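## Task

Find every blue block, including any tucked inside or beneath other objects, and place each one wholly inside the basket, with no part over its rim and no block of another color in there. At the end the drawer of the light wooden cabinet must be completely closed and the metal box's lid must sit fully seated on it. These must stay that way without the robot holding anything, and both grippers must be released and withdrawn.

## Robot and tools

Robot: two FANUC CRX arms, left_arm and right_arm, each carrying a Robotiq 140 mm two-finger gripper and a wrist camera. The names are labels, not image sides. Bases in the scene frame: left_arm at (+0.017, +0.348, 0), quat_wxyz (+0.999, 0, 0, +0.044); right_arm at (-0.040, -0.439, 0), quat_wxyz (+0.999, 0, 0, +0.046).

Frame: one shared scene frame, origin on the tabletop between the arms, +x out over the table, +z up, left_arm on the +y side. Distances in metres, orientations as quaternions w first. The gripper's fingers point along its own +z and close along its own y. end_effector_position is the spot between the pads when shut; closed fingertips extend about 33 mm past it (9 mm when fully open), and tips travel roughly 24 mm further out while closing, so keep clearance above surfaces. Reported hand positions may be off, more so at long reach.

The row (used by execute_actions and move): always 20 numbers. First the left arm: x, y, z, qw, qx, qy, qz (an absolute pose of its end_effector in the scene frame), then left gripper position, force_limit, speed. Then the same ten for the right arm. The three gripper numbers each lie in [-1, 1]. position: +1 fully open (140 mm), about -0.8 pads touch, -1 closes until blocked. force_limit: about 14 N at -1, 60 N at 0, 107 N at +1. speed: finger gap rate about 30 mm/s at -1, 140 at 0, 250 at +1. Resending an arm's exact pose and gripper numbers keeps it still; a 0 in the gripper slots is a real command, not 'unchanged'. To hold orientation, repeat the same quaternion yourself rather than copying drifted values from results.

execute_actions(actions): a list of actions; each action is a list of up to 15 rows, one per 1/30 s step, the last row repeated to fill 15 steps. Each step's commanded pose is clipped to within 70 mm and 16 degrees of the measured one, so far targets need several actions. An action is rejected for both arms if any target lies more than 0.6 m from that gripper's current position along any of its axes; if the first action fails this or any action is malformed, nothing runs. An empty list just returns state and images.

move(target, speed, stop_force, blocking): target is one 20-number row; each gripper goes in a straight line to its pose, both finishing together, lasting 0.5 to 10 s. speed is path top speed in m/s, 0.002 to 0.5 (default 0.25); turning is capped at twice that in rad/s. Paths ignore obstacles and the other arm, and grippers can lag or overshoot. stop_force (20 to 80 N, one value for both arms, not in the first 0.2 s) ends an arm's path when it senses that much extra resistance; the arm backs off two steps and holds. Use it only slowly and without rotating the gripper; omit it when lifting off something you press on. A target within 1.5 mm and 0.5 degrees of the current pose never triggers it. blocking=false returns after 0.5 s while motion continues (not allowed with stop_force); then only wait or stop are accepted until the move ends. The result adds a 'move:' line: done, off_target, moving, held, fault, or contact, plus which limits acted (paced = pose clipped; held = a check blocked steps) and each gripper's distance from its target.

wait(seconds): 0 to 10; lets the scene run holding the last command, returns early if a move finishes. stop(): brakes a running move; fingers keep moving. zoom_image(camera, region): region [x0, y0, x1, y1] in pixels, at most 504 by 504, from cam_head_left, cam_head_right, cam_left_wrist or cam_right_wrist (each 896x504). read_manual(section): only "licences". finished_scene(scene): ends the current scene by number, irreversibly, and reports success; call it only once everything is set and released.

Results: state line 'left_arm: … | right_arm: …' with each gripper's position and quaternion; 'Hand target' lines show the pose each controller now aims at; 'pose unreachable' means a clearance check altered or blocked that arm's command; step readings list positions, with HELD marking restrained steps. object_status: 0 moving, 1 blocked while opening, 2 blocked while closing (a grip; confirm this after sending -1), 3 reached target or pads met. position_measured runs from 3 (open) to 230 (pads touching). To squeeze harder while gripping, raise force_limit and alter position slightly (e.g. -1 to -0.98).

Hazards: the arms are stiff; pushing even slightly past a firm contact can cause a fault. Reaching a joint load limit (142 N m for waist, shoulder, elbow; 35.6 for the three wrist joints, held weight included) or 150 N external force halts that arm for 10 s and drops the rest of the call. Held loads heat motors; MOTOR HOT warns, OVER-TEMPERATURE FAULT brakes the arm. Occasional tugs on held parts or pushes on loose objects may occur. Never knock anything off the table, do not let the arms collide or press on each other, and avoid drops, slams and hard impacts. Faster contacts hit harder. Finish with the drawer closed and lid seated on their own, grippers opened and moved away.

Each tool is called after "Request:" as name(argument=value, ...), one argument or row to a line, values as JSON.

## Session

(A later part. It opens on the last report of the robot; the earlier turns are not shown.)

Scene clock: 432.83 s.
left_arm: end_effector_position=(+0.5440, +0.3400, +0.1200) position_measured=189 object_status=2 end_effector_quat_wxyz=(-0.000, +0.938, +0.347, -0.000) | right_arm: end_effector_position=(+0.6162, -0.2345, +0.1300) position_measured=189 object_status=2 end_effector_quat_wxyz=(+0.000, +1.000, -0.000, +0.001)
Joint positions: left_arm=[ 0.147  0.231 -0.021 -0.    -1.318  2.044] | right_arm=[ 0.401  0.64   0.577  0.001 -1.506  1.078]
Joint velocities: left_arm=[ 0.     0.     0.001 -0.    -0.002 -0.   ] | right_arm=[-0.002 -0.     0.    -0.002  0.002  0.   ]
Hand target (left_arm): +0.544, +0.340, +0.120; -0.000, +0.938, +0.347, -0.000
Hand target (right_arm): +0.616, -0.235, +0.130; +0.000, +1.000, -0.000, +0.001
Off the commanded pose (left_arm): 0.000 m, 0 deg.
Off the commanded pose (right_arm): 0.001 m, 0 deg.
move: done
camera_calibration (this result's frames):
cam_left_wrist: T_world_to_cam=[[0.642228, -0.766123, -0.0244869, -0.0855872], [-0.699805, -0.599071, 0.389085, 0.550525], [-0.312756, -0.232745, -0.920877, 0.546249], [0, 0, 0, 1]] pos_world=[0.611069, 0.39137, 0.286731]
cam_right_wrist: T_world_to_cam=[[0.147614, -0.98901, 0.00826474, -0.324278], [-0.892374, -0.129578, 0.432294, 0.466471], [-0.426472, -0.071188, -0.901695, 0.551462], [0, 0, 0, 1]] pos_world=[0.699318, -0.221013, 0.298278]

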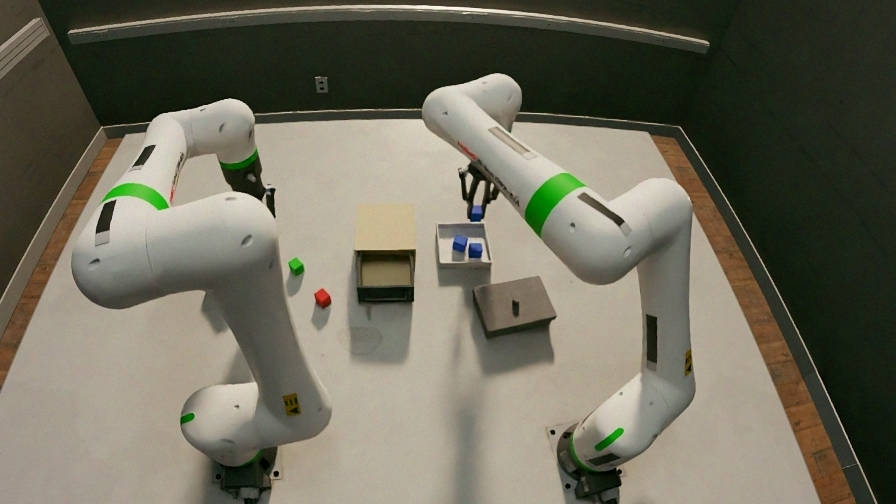

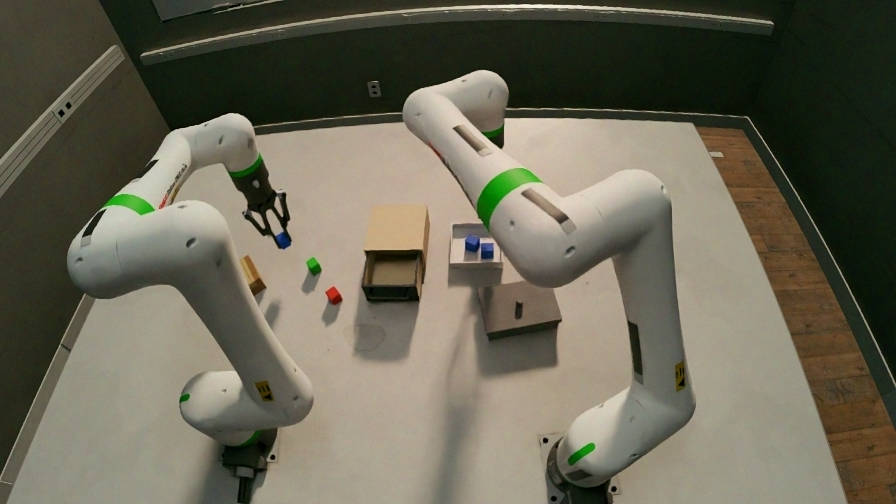

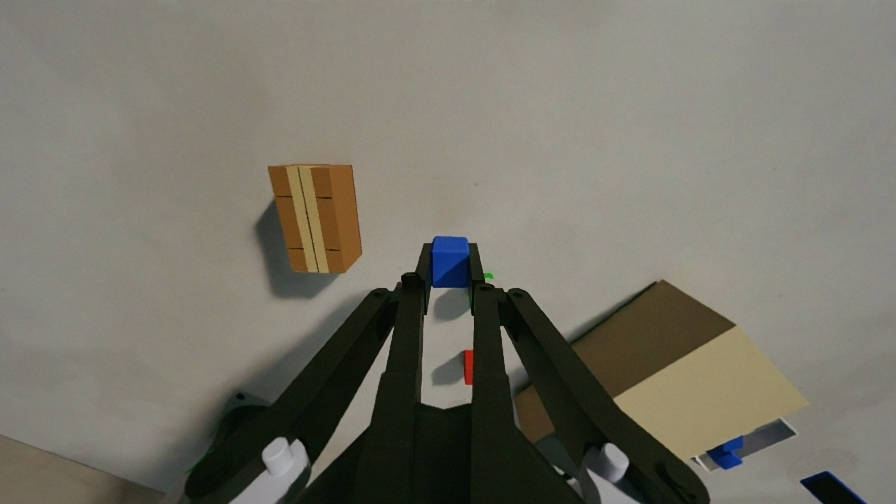

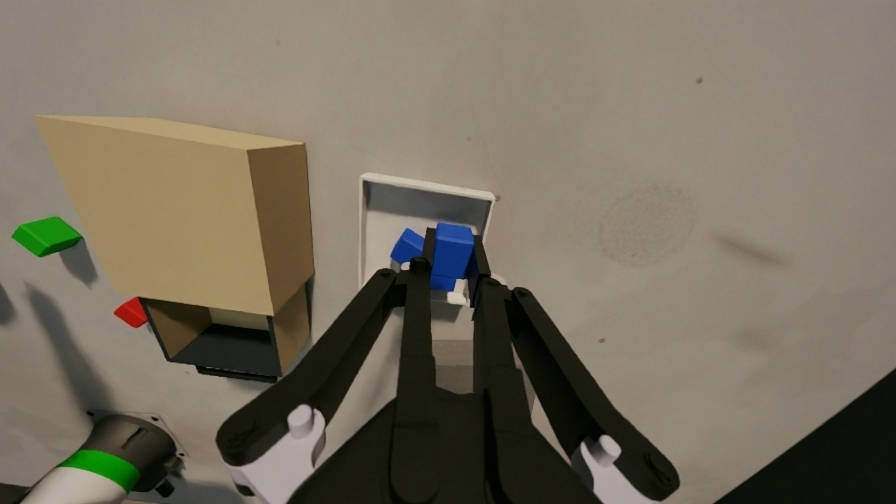

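Request:
move(
  target=[0.544,0.34,0.12,0,0.938,0.347,0,-1,0,0, 0.618,-0.226,0.056,0,1,0,0,-1,0,0],
  speed=0.08,
  stop_force=30,
)

Request:
execute_actions(
  actions=[
    [[0.544,0.34,0.12,0,0.938,0.347,0,-1,0,0, 0.618,-0.226,0.056,0,1,0,0,-0.3,0,0]],
  ],
)

Request:
move(
  target=[0.544,0.34,0.17,0,0.938,0.347,0,-1,0,0, 0.618,-0.226,0.15,0,1,0,0,-0.3,0,0],
  speed=0.15,
)

Scene clock: 444.37 s.
left_arm: end_effector_position=(+0.5440, +0.3400, +0.1200) position_measured=189 object_status=2 end_effector_quat_wxyz=(-0.000, +0.938, +0.347, -0.000) | right_arm: end_effector_position=(+0.6180, -0.2259, +0.0560) position_measured=189 object_status=2 end_effector_quat_wxyz=(-0.000, +1.000, -0.000, -0.000)
Joint positions: left_arm=[ 0.147  0.231 -0.021 -0.    -1.318  2.044] | right_arm=[ 0.41   0.682  0.47  -0.    -1.358  1.069]
Joint velocities: left_arm=[ 0.    -0.001  0.    -0.    -0.    -0.001] | right_arm=[ 0.001 -0.    -0.    -0.    -0.    -0.   ]
Hand target (left_arm): +0.544, +0.340, +0.120; -0.000, +0.938, +0.347, -0.000
Hand target (right_arm): +0.618, -0.226, +0.056; +0.000, +1.000, -0.000, -0.000
Off the commanded pose (left_arm): 0.000 m, 0 deg.
Off the commanded pose (right_arm): 0.000 m, 0 deg.
move: done
camera_calibration (this result's frames):
cam_left_wrist: T_world_to_cam=[[0.642228, -0.766123, -0.0244869, -0.0855872], [-0.699805, -0.599071, 0.389085, 0.550525], [-0.312756, -0.232745, -0.920876, 0.546249], [0, 0, 0, 1]] pos_world=[0.611069, 0.39137, 0.286731]
cam_right_wrist: T_world_to_cam=[[0.147443, -0.989042, 0.00749034, -0.315274], [-0.89187, -0.129675, 0.433304, 0.500814], [-0.427584, -0.070568, -0.901217, 0.48692], [0, 0, 0, 1]] pos_world=[0.701346, -0.212515, 0.224177]

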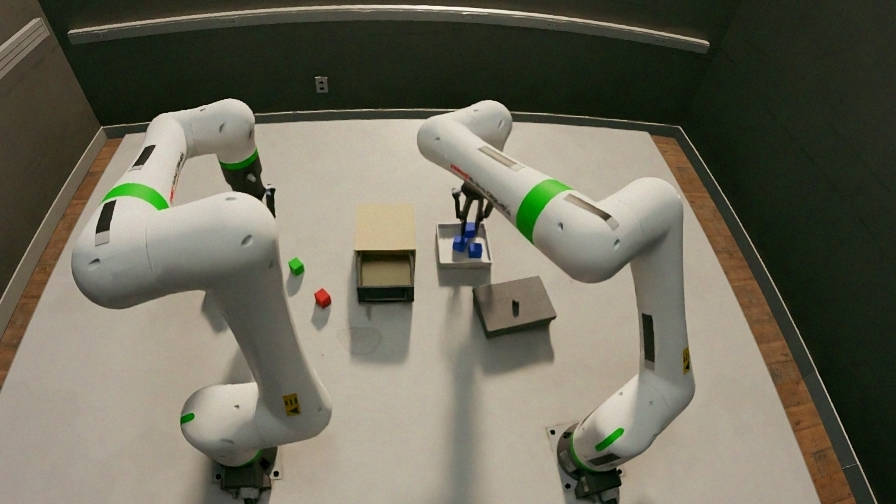

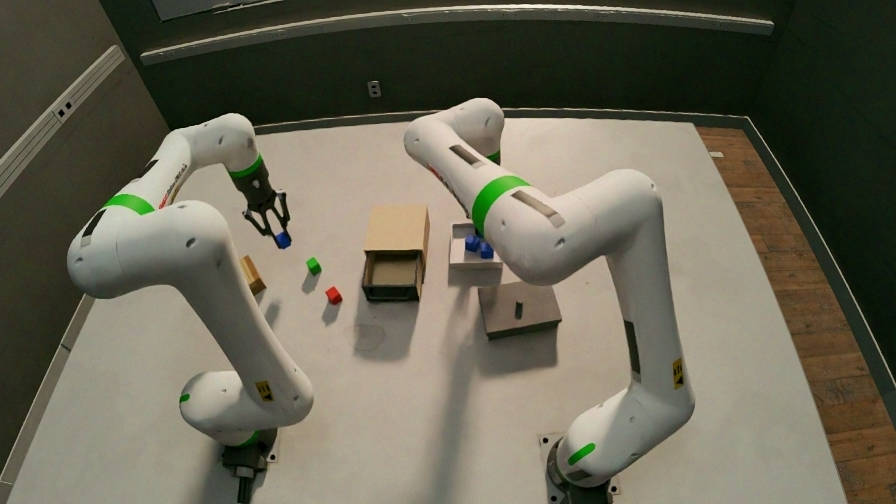

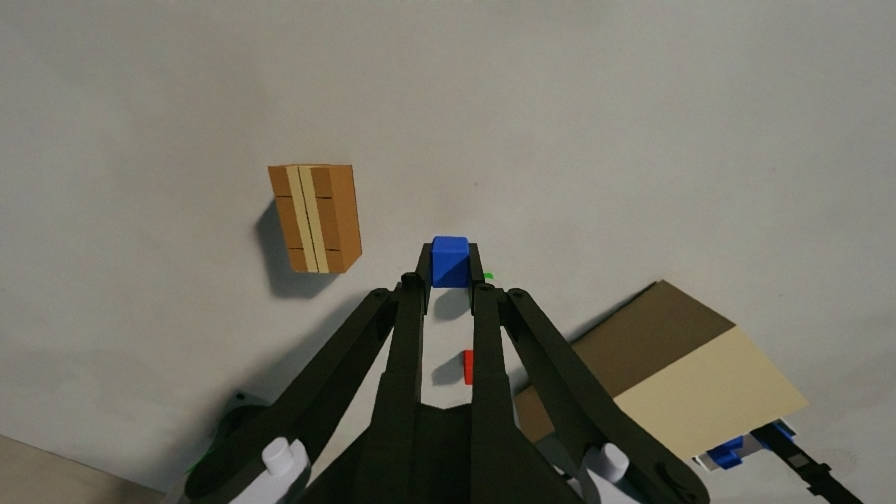

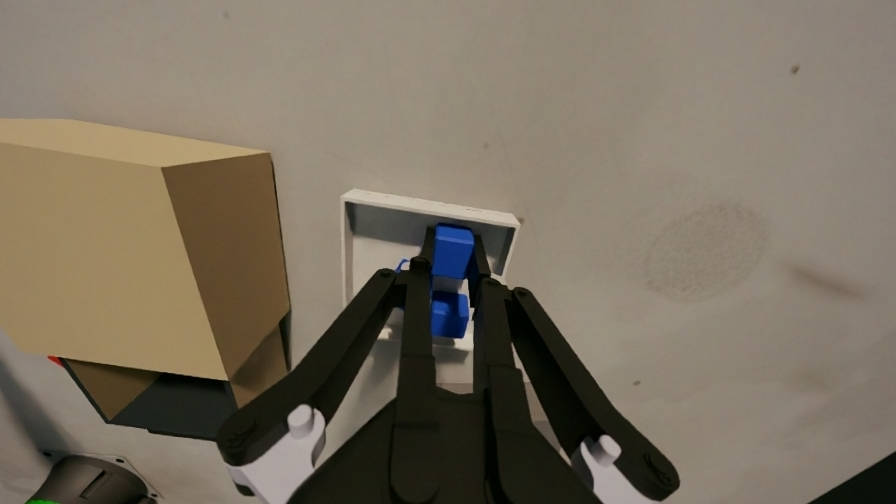

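Scene clock: 444.87 s.
left_arm: end_effector_position=(+0.5440, +0.3400, +0.1200) position_measured=189 object_status=2 end_effector_quat_wxyz=(-0.000, +0.938, +0.347, -0.000) | right_arm: end_effector_position=(+0.6180, -0.2260, +0.0559) position_measured=167 object_status=3 end_effector_quat_wxyz=(-0.000, +1.000, -0.000, -0.000)
Joint positions: left_arm=[ 0.147  0.231 -0.021 -0.    -1.318  2.044] | right_arm=[ 0.41   0.682  0.47  -0.    -1.358  1.069]
Joint velocities: left_arm=[-0.    -0.     0.001 -0.     0.002 -0.   ] | right_arm=[ 0.     0.    -0.002 -0.     0.     0.   ]
Hand target (left_arm): +0.544, +0.340, +0.120; -0.000, +0.938, +0.347, -0.000
Hand target (right_arm): +0.618, -0.226, +0.056; +0.000, +1.000, -0.000, -0.000
Off the commanded pose (left_arm): 0.000 m, 0 deg.
Off the commanded pose (right_arm): 0.000 m, 0 deg.
Step readings (end_effector_position):
0: left_arm (+0.5440, +0.3400, +0.1200) | right_arm (+0.6180, -0.2259, +0.0560)
1: left_arm (+0.5440, +0.3400, +0.1200) | right_arm (+0.6180, -0.2259, +0.0560)
2: left_arm (+0.5440, +0.3400, +0.1200) | right_arm (+0.6180, -0.2260, +0.0560)
4: left_arm (+0.5440, +0.3400, +0.1200) | right_arm (+0.6180, -0.2260, +0.0559)
8: left_arm (+0.5440, +0.3400, +0.1200) | right_arm (+0.6180, -0.2260, +0.0559)
15: end_effector_position above
camera_calibration (this result's frames):
cam_left_wrist: T_world_to_cam=[[0.642228, -0.766123, -0.0244868, -0.0855872], [-0.699805, -0.599071, 0.389085, 0.550525], [-0.312756, -0.232745, -0.920876, 0.546249], [0, 0, 0, 1]] pos_world=[0.611069, 0.39137, 0.286731]
cam_right_wrist: T_world_to_cam=[[0.147647, -0.989011, 0.00753538, -0.315418], [-0.891794, -0.129832, 0.433413, 0.500713], [-0.427672, -0.0707123, -0.901164, 0.486825], [0, 0, 0, 1]] pos_world=[0.701305, -0.212519, 0.22407]

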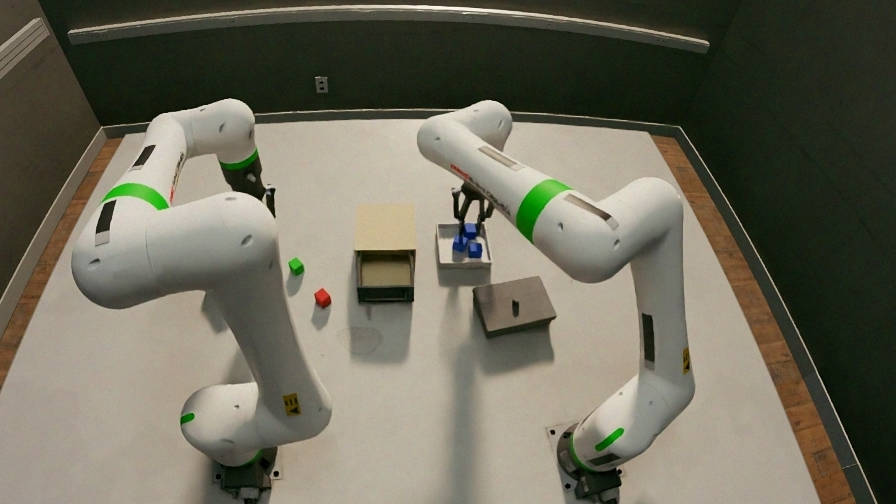

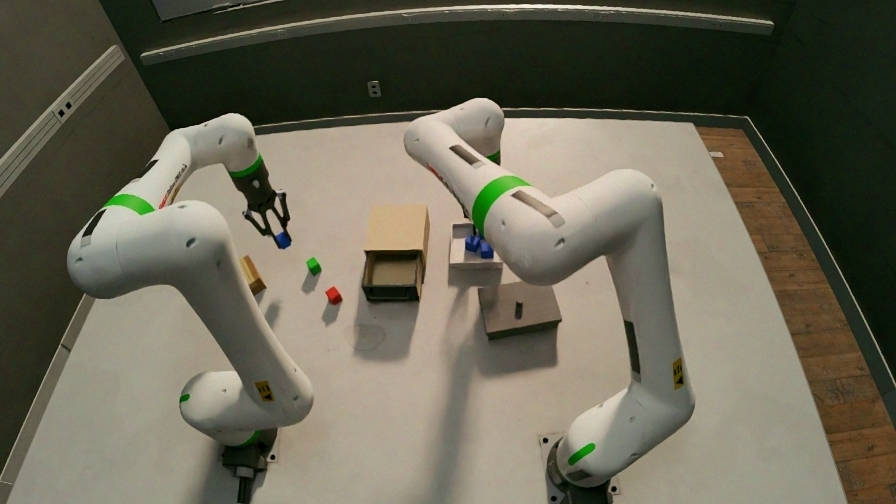

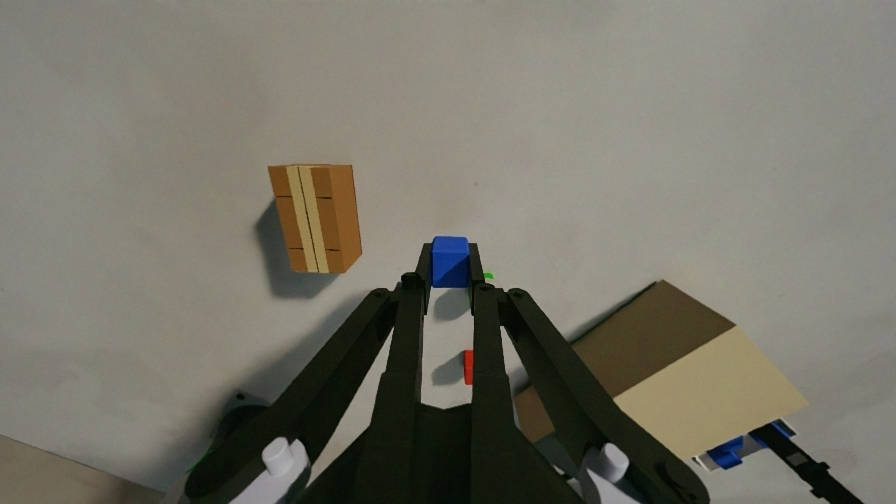

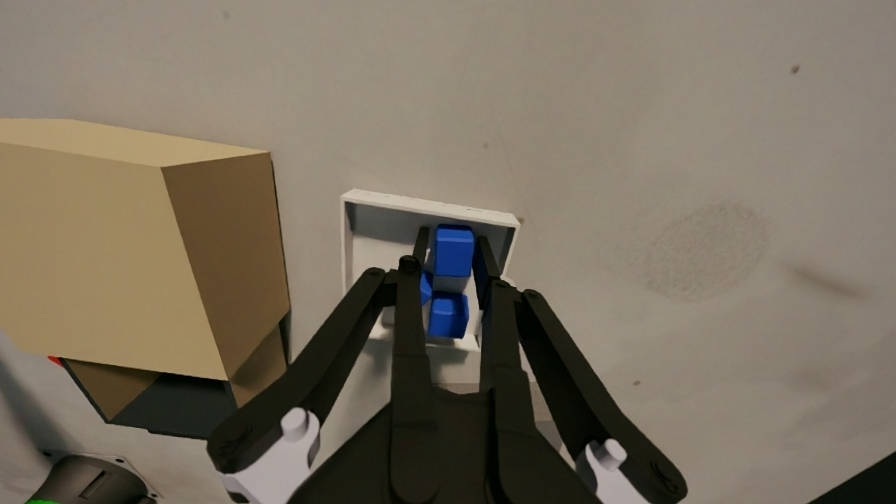

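Scene clock: 445.83 s.
left_arm: end_effector_position=(+0.5440, +0.3400, +0.1700) position_measured=189 object_status=2 end_effector_quat_wxyz=(-0.000, +0.938, +0.347, -0.000) | right_arm: end_effector_position=(+0.6179, -0.2261, +0.1502) position_measured=167 object_status=3 end_effector_quat_wxyz=(+0.000, +1.000, +0.000, +0.000)
Joint positions: left_arm=[ 0.147  0.208  0.068 -0.    -1.432  2.044] | right_arm=[ 0.41   0.652  0.642  0.    -1.561  1.069]
Joint velocities: left_arm=[ 0.     0.     0.    -0.     0.002 -0.001] | right_arm=[-0.     0.003  0.001  0.    -0.001  0.001]
Hand target (left_arm): +0.544, +0.340, +0.170; +0.000, +0.938, +0.347, -0.000
Hand target (right_arm): +0.618, -0.226, +0.150; -0.000, +1.000, +0.000, -0.000
Off the commanded pose (left_arm): 0.000 m, 0 deg.
Off the commanded pose (right_arm): 0.000 m, 0 deg.
move: done
camera_calibration (this result's frames):
cam_left_wrist: T_world_to_cam=[[0.642157, -0.766182, -0.024487, -0.0842938], [-0.699861, -0.599006, 0.389085, 0.531063], [-0.312778, -0.232716, -0.920876, 0.592277], [0, 0, 0, 1]] pos_world=[0.611051, 0.391358, 0.336721]
cam_right_wrist: T_world_to_cam=[[0.148053, -0.988949, 0.0077951, -0.316493], [-0.891948, -0.130119, 0.43301, 0.4599], [-0.42721, -0.0710614, -0.901356, 0.571428], [0, 0, 0, 1]] pos_world=[0.701185, -0.212548, 0.318385]

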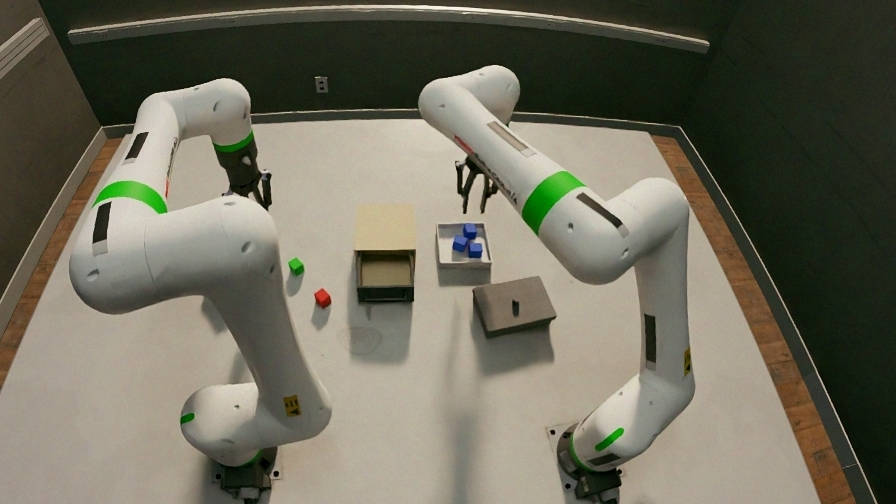

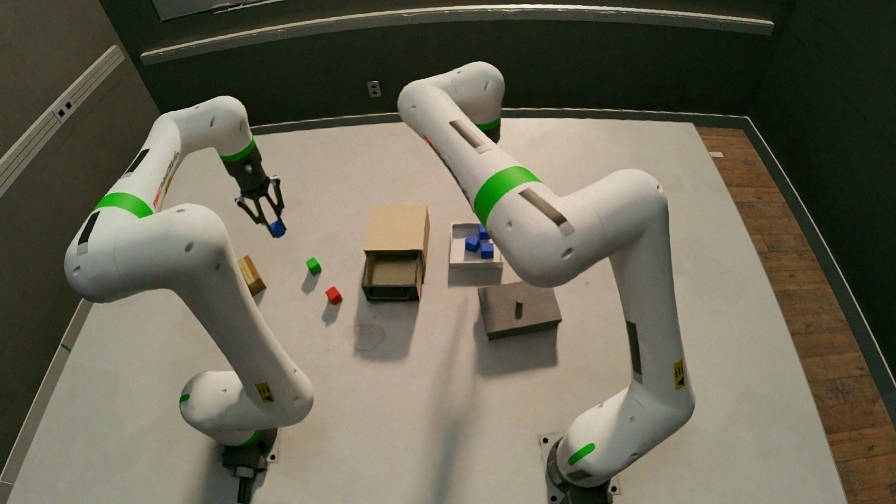

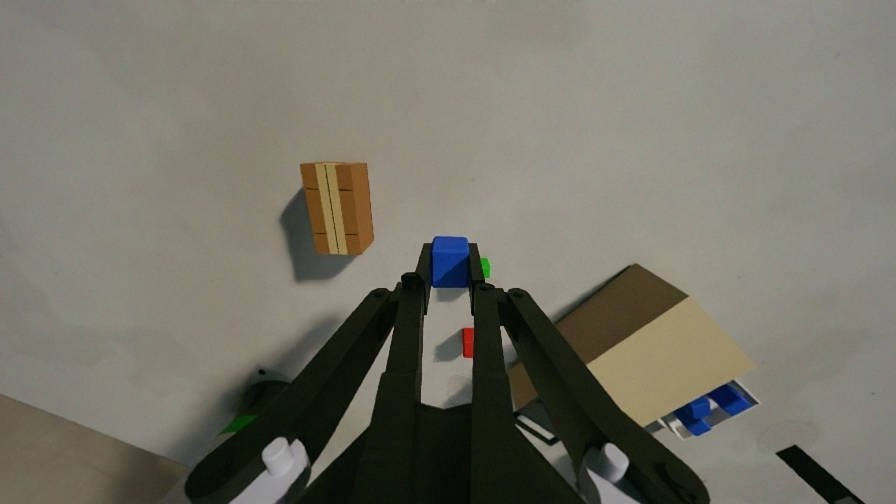

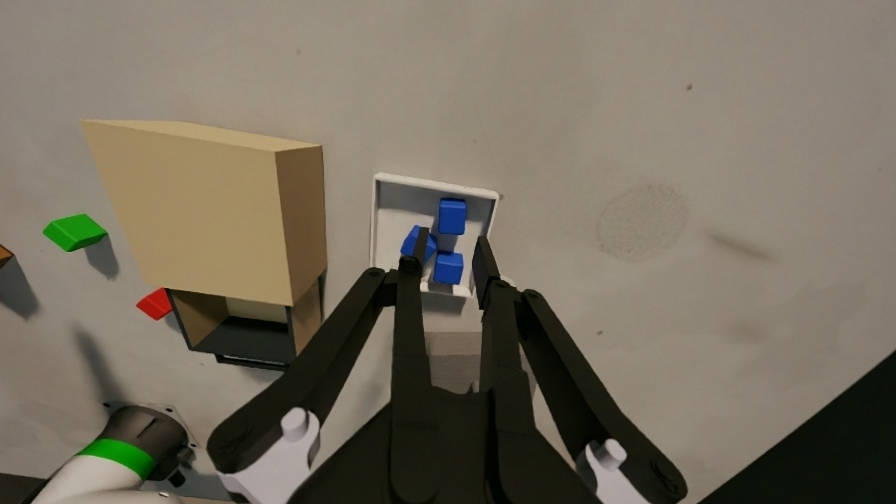

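Request:
move(
  target=[0.42,-0.135,0.17,0,1,0,0,-1,0,0, 0.45,-0.45,0.2,0,1,0,0,-0.1,0,0],
  speed=0.25,
)

Request:
move(
  target=[0.42,-0.135,0.046,0,1,0,0,-1,0,0, 0.45,-0.45,0.2,0,1,0,0,-0.1,0,0],
  speed=0.1,
  stop_force=30,
)

Request:
execute_actions(
  actions=[
    [[0.42,-0.135,0.046,0,1,0,0,-0.2,0,0, 0.45,-0.45,0.2,0,1,0,0,-0.1,0,0]],
  ],
)

Scene clock: 483.73 s.
left_arm: end_effector_position=(+0.4207, -0.1342, +0.1701) position_measured=189 object_status=2 end_effector_quat_wxyz=(-0.001, +1.000, -0.000, -0.000) | right_arm: end_effector_position=(+0.4509, -0.4507, +0.1999) position_measured=141 object_status=3 end_effector_quat_wxyz=(+0.000, +1.000, -0.000, +0.000)
Joint positions: left_arm=[-0.754  0.471  0.417 -0.002 -1.518  2.237] | right_arm=[ 0.152  0.109  0.024  0.001 -1.486  1.327]
Joint velocities: left_arm=[-0.001  0.001  0.    -0.     0.     0.001] | right_arm=[ 0.    -0.001  0.     0.     0.    -0.   ]
Hand target (left_arm): +0.421, -0.134, +0.170; -0.001, +1.000, -0.000, -0.000
Hand target (right_arm): +0.451, -0.451, +0.200; +0.000, +1.000, -0.000, +0.000
Off the commanded pose (left_arm): 0.001 m, 0 deg.
Off the commanded pose (right_arm): 0.001 m, 0 deg.
move: done
camera_calibration (this result's frames):
cam_left_wrist: T_world_to_cam=[[-0.0110346, -0.999578, -0.0268866, -0.12454], [-0.920953, -0.000314721, 0.389673, 0.33394], [-0.389517, 0.0290612, -0.920561, 0.510788], [0, 0, 0, 1]] pos_world=[0.50513, -0.139227, 0.336736]
cam_right_wrist: T_world_to_cam=[[0.147584, -0.989015, 0.00828302, -0.51424], [-0.89209, -0.129495, 0.432904, 0.260558], [-0.427076, -0.0712791, -0.901402, 0.528737], [0, 0, 0, 1]] pos_world=[0.534146, -0.437162, 0.368068]

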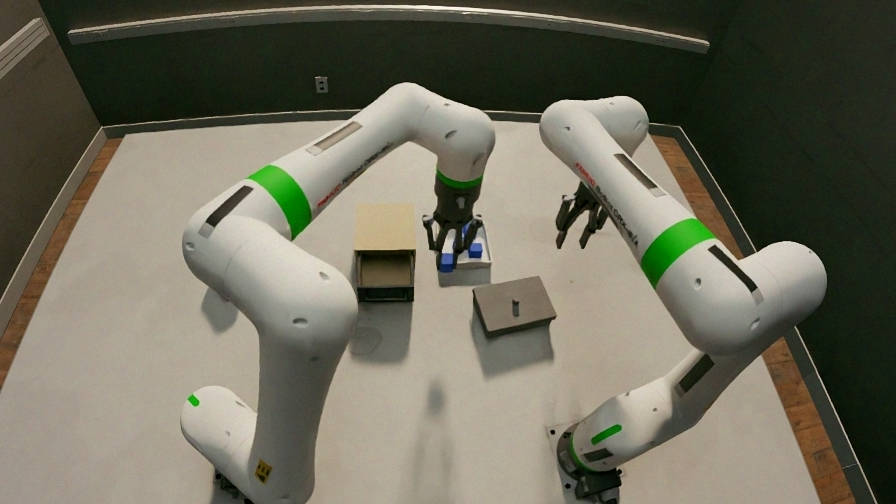

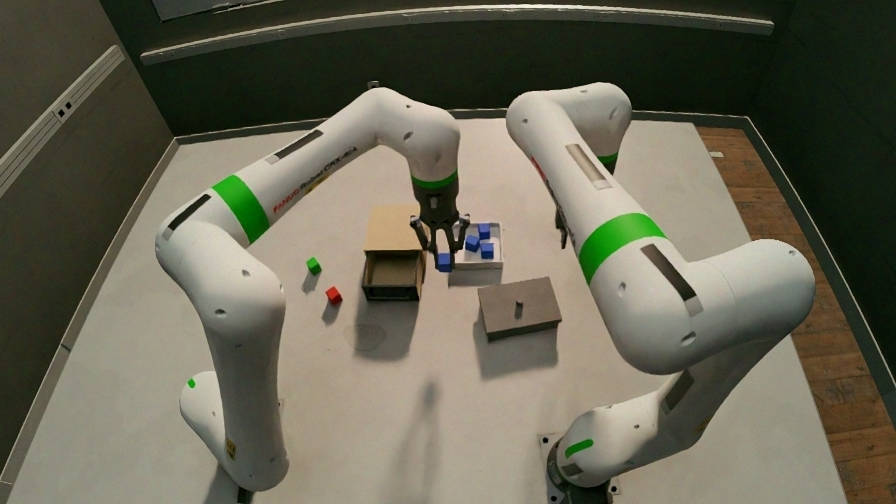

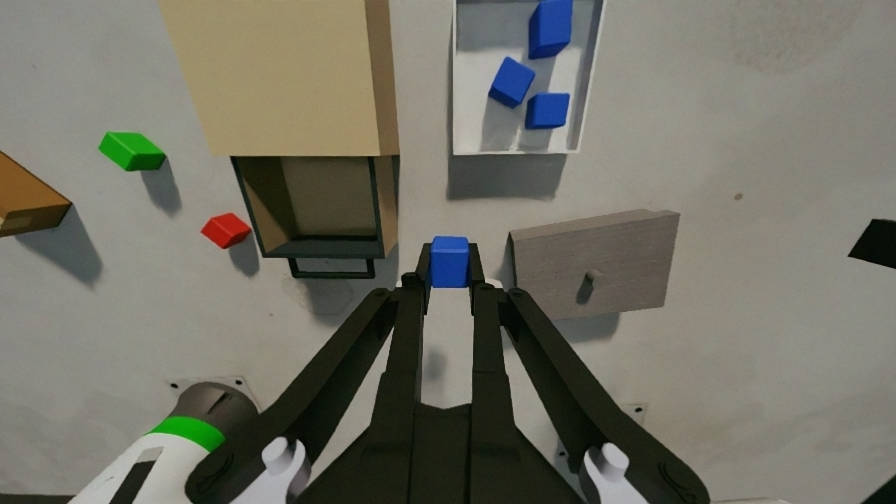

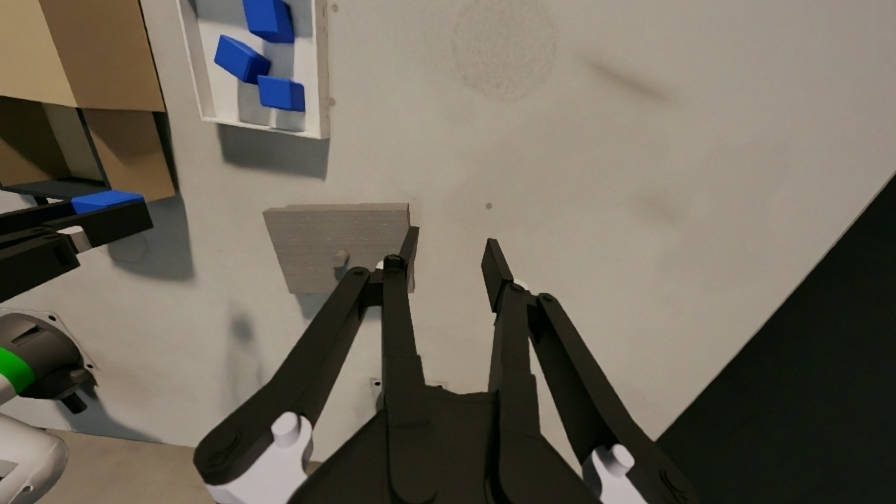

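Scene clock: 485.30 s.
left_arm: end_effector_position=(+0.4201, -0.1350, +0.0460) position_measured=189 object_status=2 end_effector_quat_wxyz=(+0.000, +1.000, +0.000, +0.000) | right_arm: end_effector_position=(+0.4500, -0.4500, +0.2000) position_measured=141 object_status=3 end_effector_quat_wxyz=(-0.000, +1.000, -0.000, -0.000)
Joint positions: left_arm=[-0.755  0.529  0.207 -0.    -1.248  2.238] | right_arm=[ 0.154  0.107  0.023 -0.    -1.487  1.326]
Joint velocities: left_arm=[ 0.     0.001 -0.     0.001  0.    -0.   ] | right_arm=[ 0.     0.    -0.001  0.    -0.    -0.001]
Hand target (left_arm): +0.420, -0.135, +0.046; -0.000, +1.000, +0.000, +0.000
Hand target (right_arm): +0.450, -0.450, +0.200; -0.000, +1.000, -0.000, -0.000
Off the commanded pose (left_arm): 0.000 m, 0 deg.
Off the commanded pose (right_arm): 0.000 m, 0 deg.
move: done
camera_calibration (this result's frames):
cam_left_wrist: T_world_to_cam=[[-0.0106016, -0.999644, -0.0244832, -0.129036], [-0.921226, 0.000241949, 0.389028, 0.381919], [-0.388883, 0.0266788, -0.920901, 0.395825], [0, 0, 0, 1]] pos_world=[0.504396, -0.139643, 0.212779]
cam_right_wrist: T_world_to_cam=[[0.147659, -0.989009, 0.00757893, -0.513289], [-0.89184, -0.129831, 0.433318, 0.259427], [-0.427571, -0.0707426, -0.901209, 0.528924], [0, 0, 0, 1]] pos_world=[0.533313, -0.436549, 0.368147]

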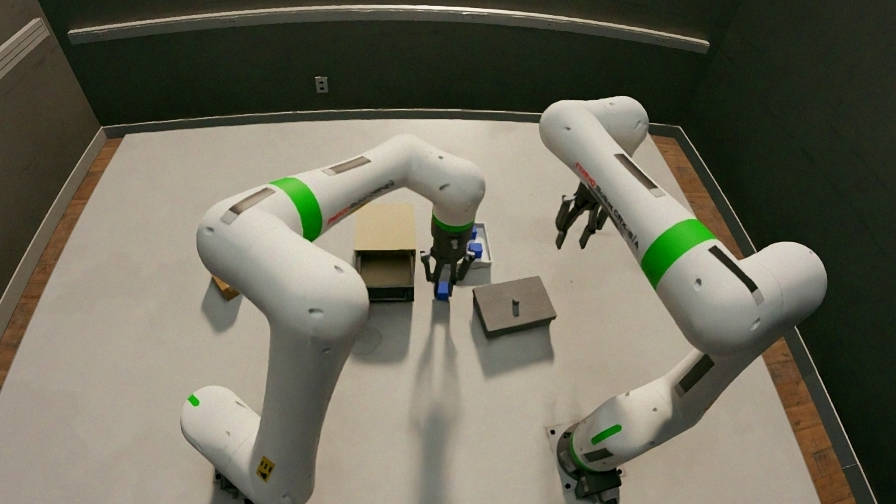

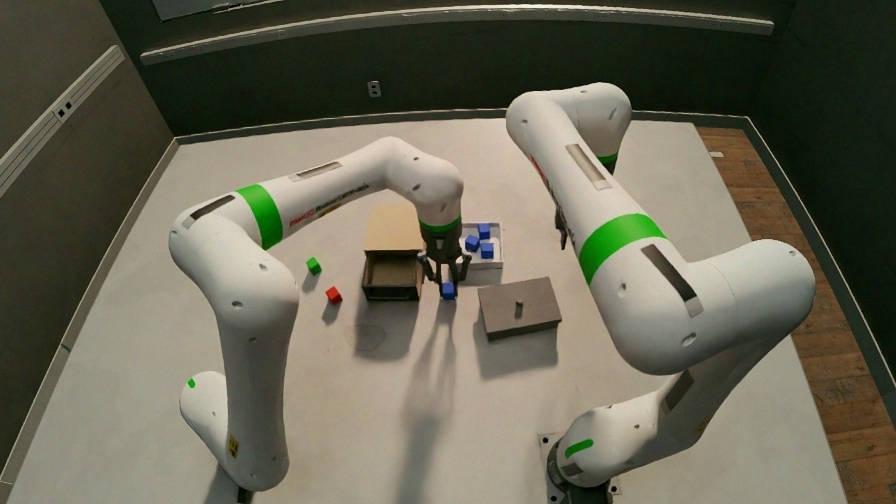

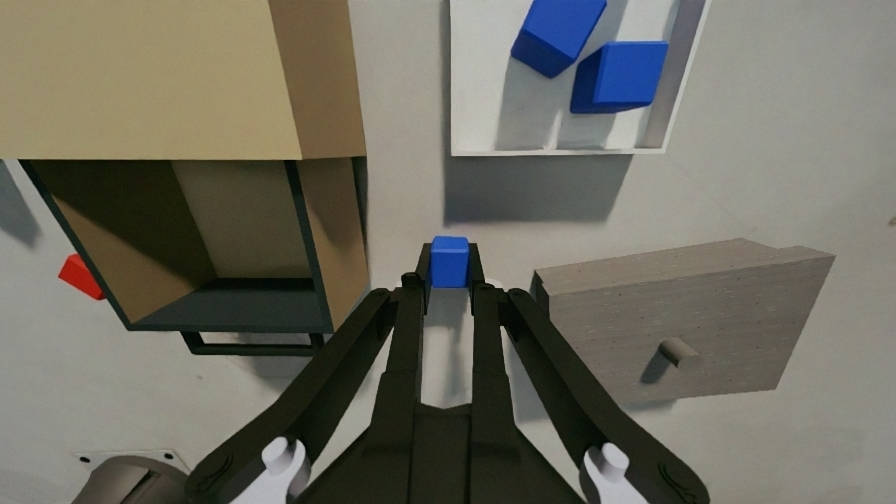

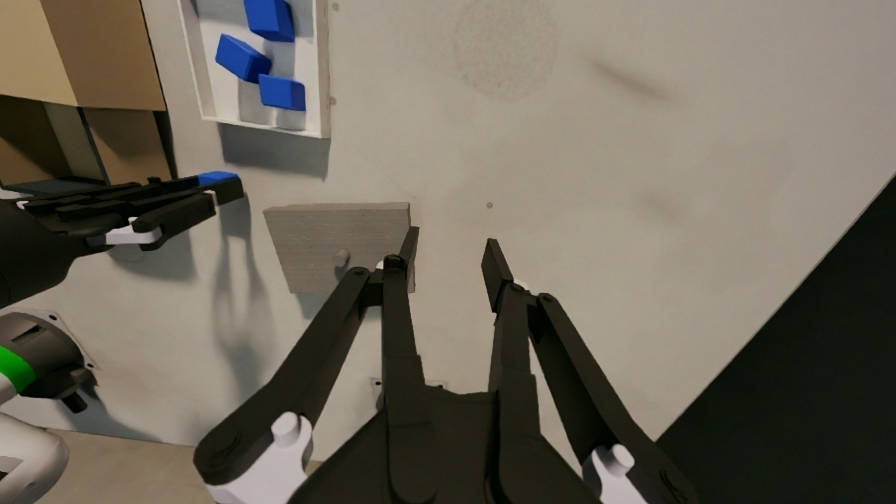

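Scene clock: 485.80 s.
left_arm: end_effector_position=(+0.4200, -0.1350, +0.0460) position_measured=154 object_status=3 end_effector_quat_wxyz=(-0.000, +1.000, +0.000, -0.000) | right_arm: end_effector_position=(+0.4500, -0.4500, +0.2000) position_measured=141 object_status=3 end_effector_quat_wxyz=(-0.000, +1.000, -0.000, -0.000)
Joint positions: left_arm=[-0.755  0.529  0.207 -0.    -1.248  2.238] | right_arm=[ 0.154  0.107  0.023 -0.    -1.487  1.326]
Joint velocities: left_arm=[ 0.    -0.     0.     0.     0.    -0.001] | right_arm=[ 0.     0.    -0.     0.     0.001  0.   ]
Hand target (left_arm): +0.420, -0.135, +0.046; -0.000, +1.000, +0.000, -0.000
Hand target (right_arm): +0.450, -0.450, +0.200; -0.000, +1.000, +0.000, +0.000
Off the commanded pose (left_arm): 0.000 m, 0 deg.
Off the commanded pose (right_arm): 0.000 m, 0 deg.
Step readings (end_effector_position):
0: left_arm (+0.4201, -0.1350, +0.0460) | right_arm (+0.4500, -0.4500, +0.2000)
1: left_arm (+0.4200, -0.1350, +0.0460) | right_arm (+0.4500, -0.4500, +0.2000)
2: left_arm (+0.4200, -0.1350, +0.0460) | right_arm (+0.4500, -0.4500, +0.2000)
4: left_arm (+0.4200, -0.1350, +0.0460) | right_arm (+0.4500, -0.4500, +0.2000)
8: left_arm (+0.4200, -0.1350, +0.0460) | right_arm (+0.4500, -0.4500, +0.2000)
15: end_effector_position above
camera_calibration (this result's frames):
cam_left_wrist: T_world_to_cam=[[-0.0109885, -0.999639, -0.0245277, -0.128841], [-0.921181, 0.000578069, 0.389133, 0.381918], [-0.388979, 0.0268704, -0.920855, 0.395786], [0, 0, 0, 1]] pos_world=[0.504352, -0.139651, 0.212685]
cam_right_wrist: T_world_to_cam=[[0.14766, -0.989009, 0.00757877, -0.513287], [-0.89184, -0.129832, 0.433318, 0.259427], [-0.427571, -0.0707426, -0.901209, 0.528925], [0, 0, 0, 1]] pos_world=[0.533313, -0.436546, 0.368147]

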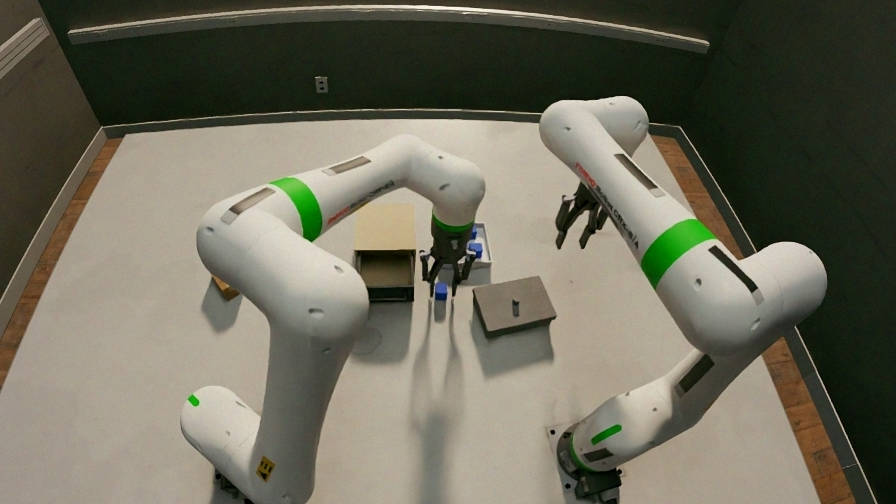

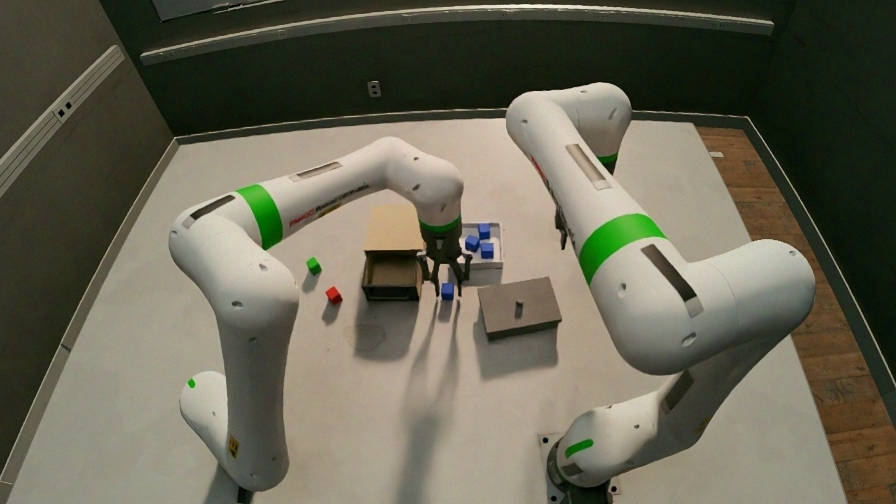

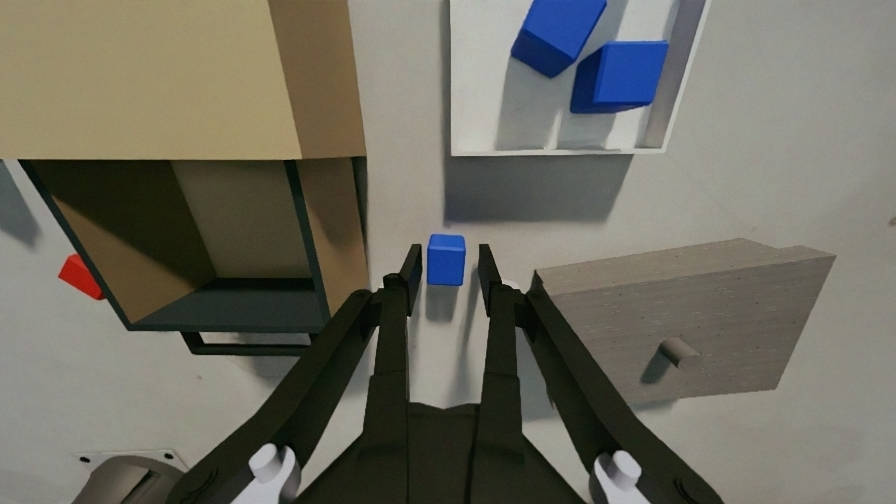

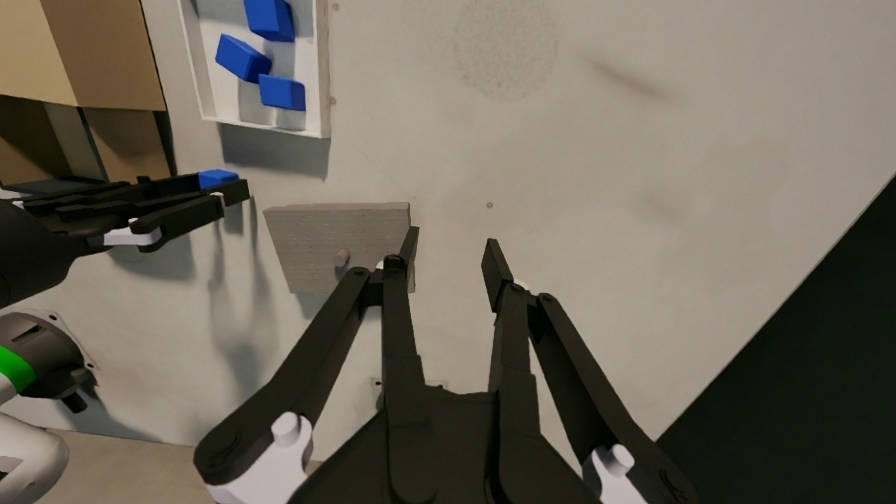

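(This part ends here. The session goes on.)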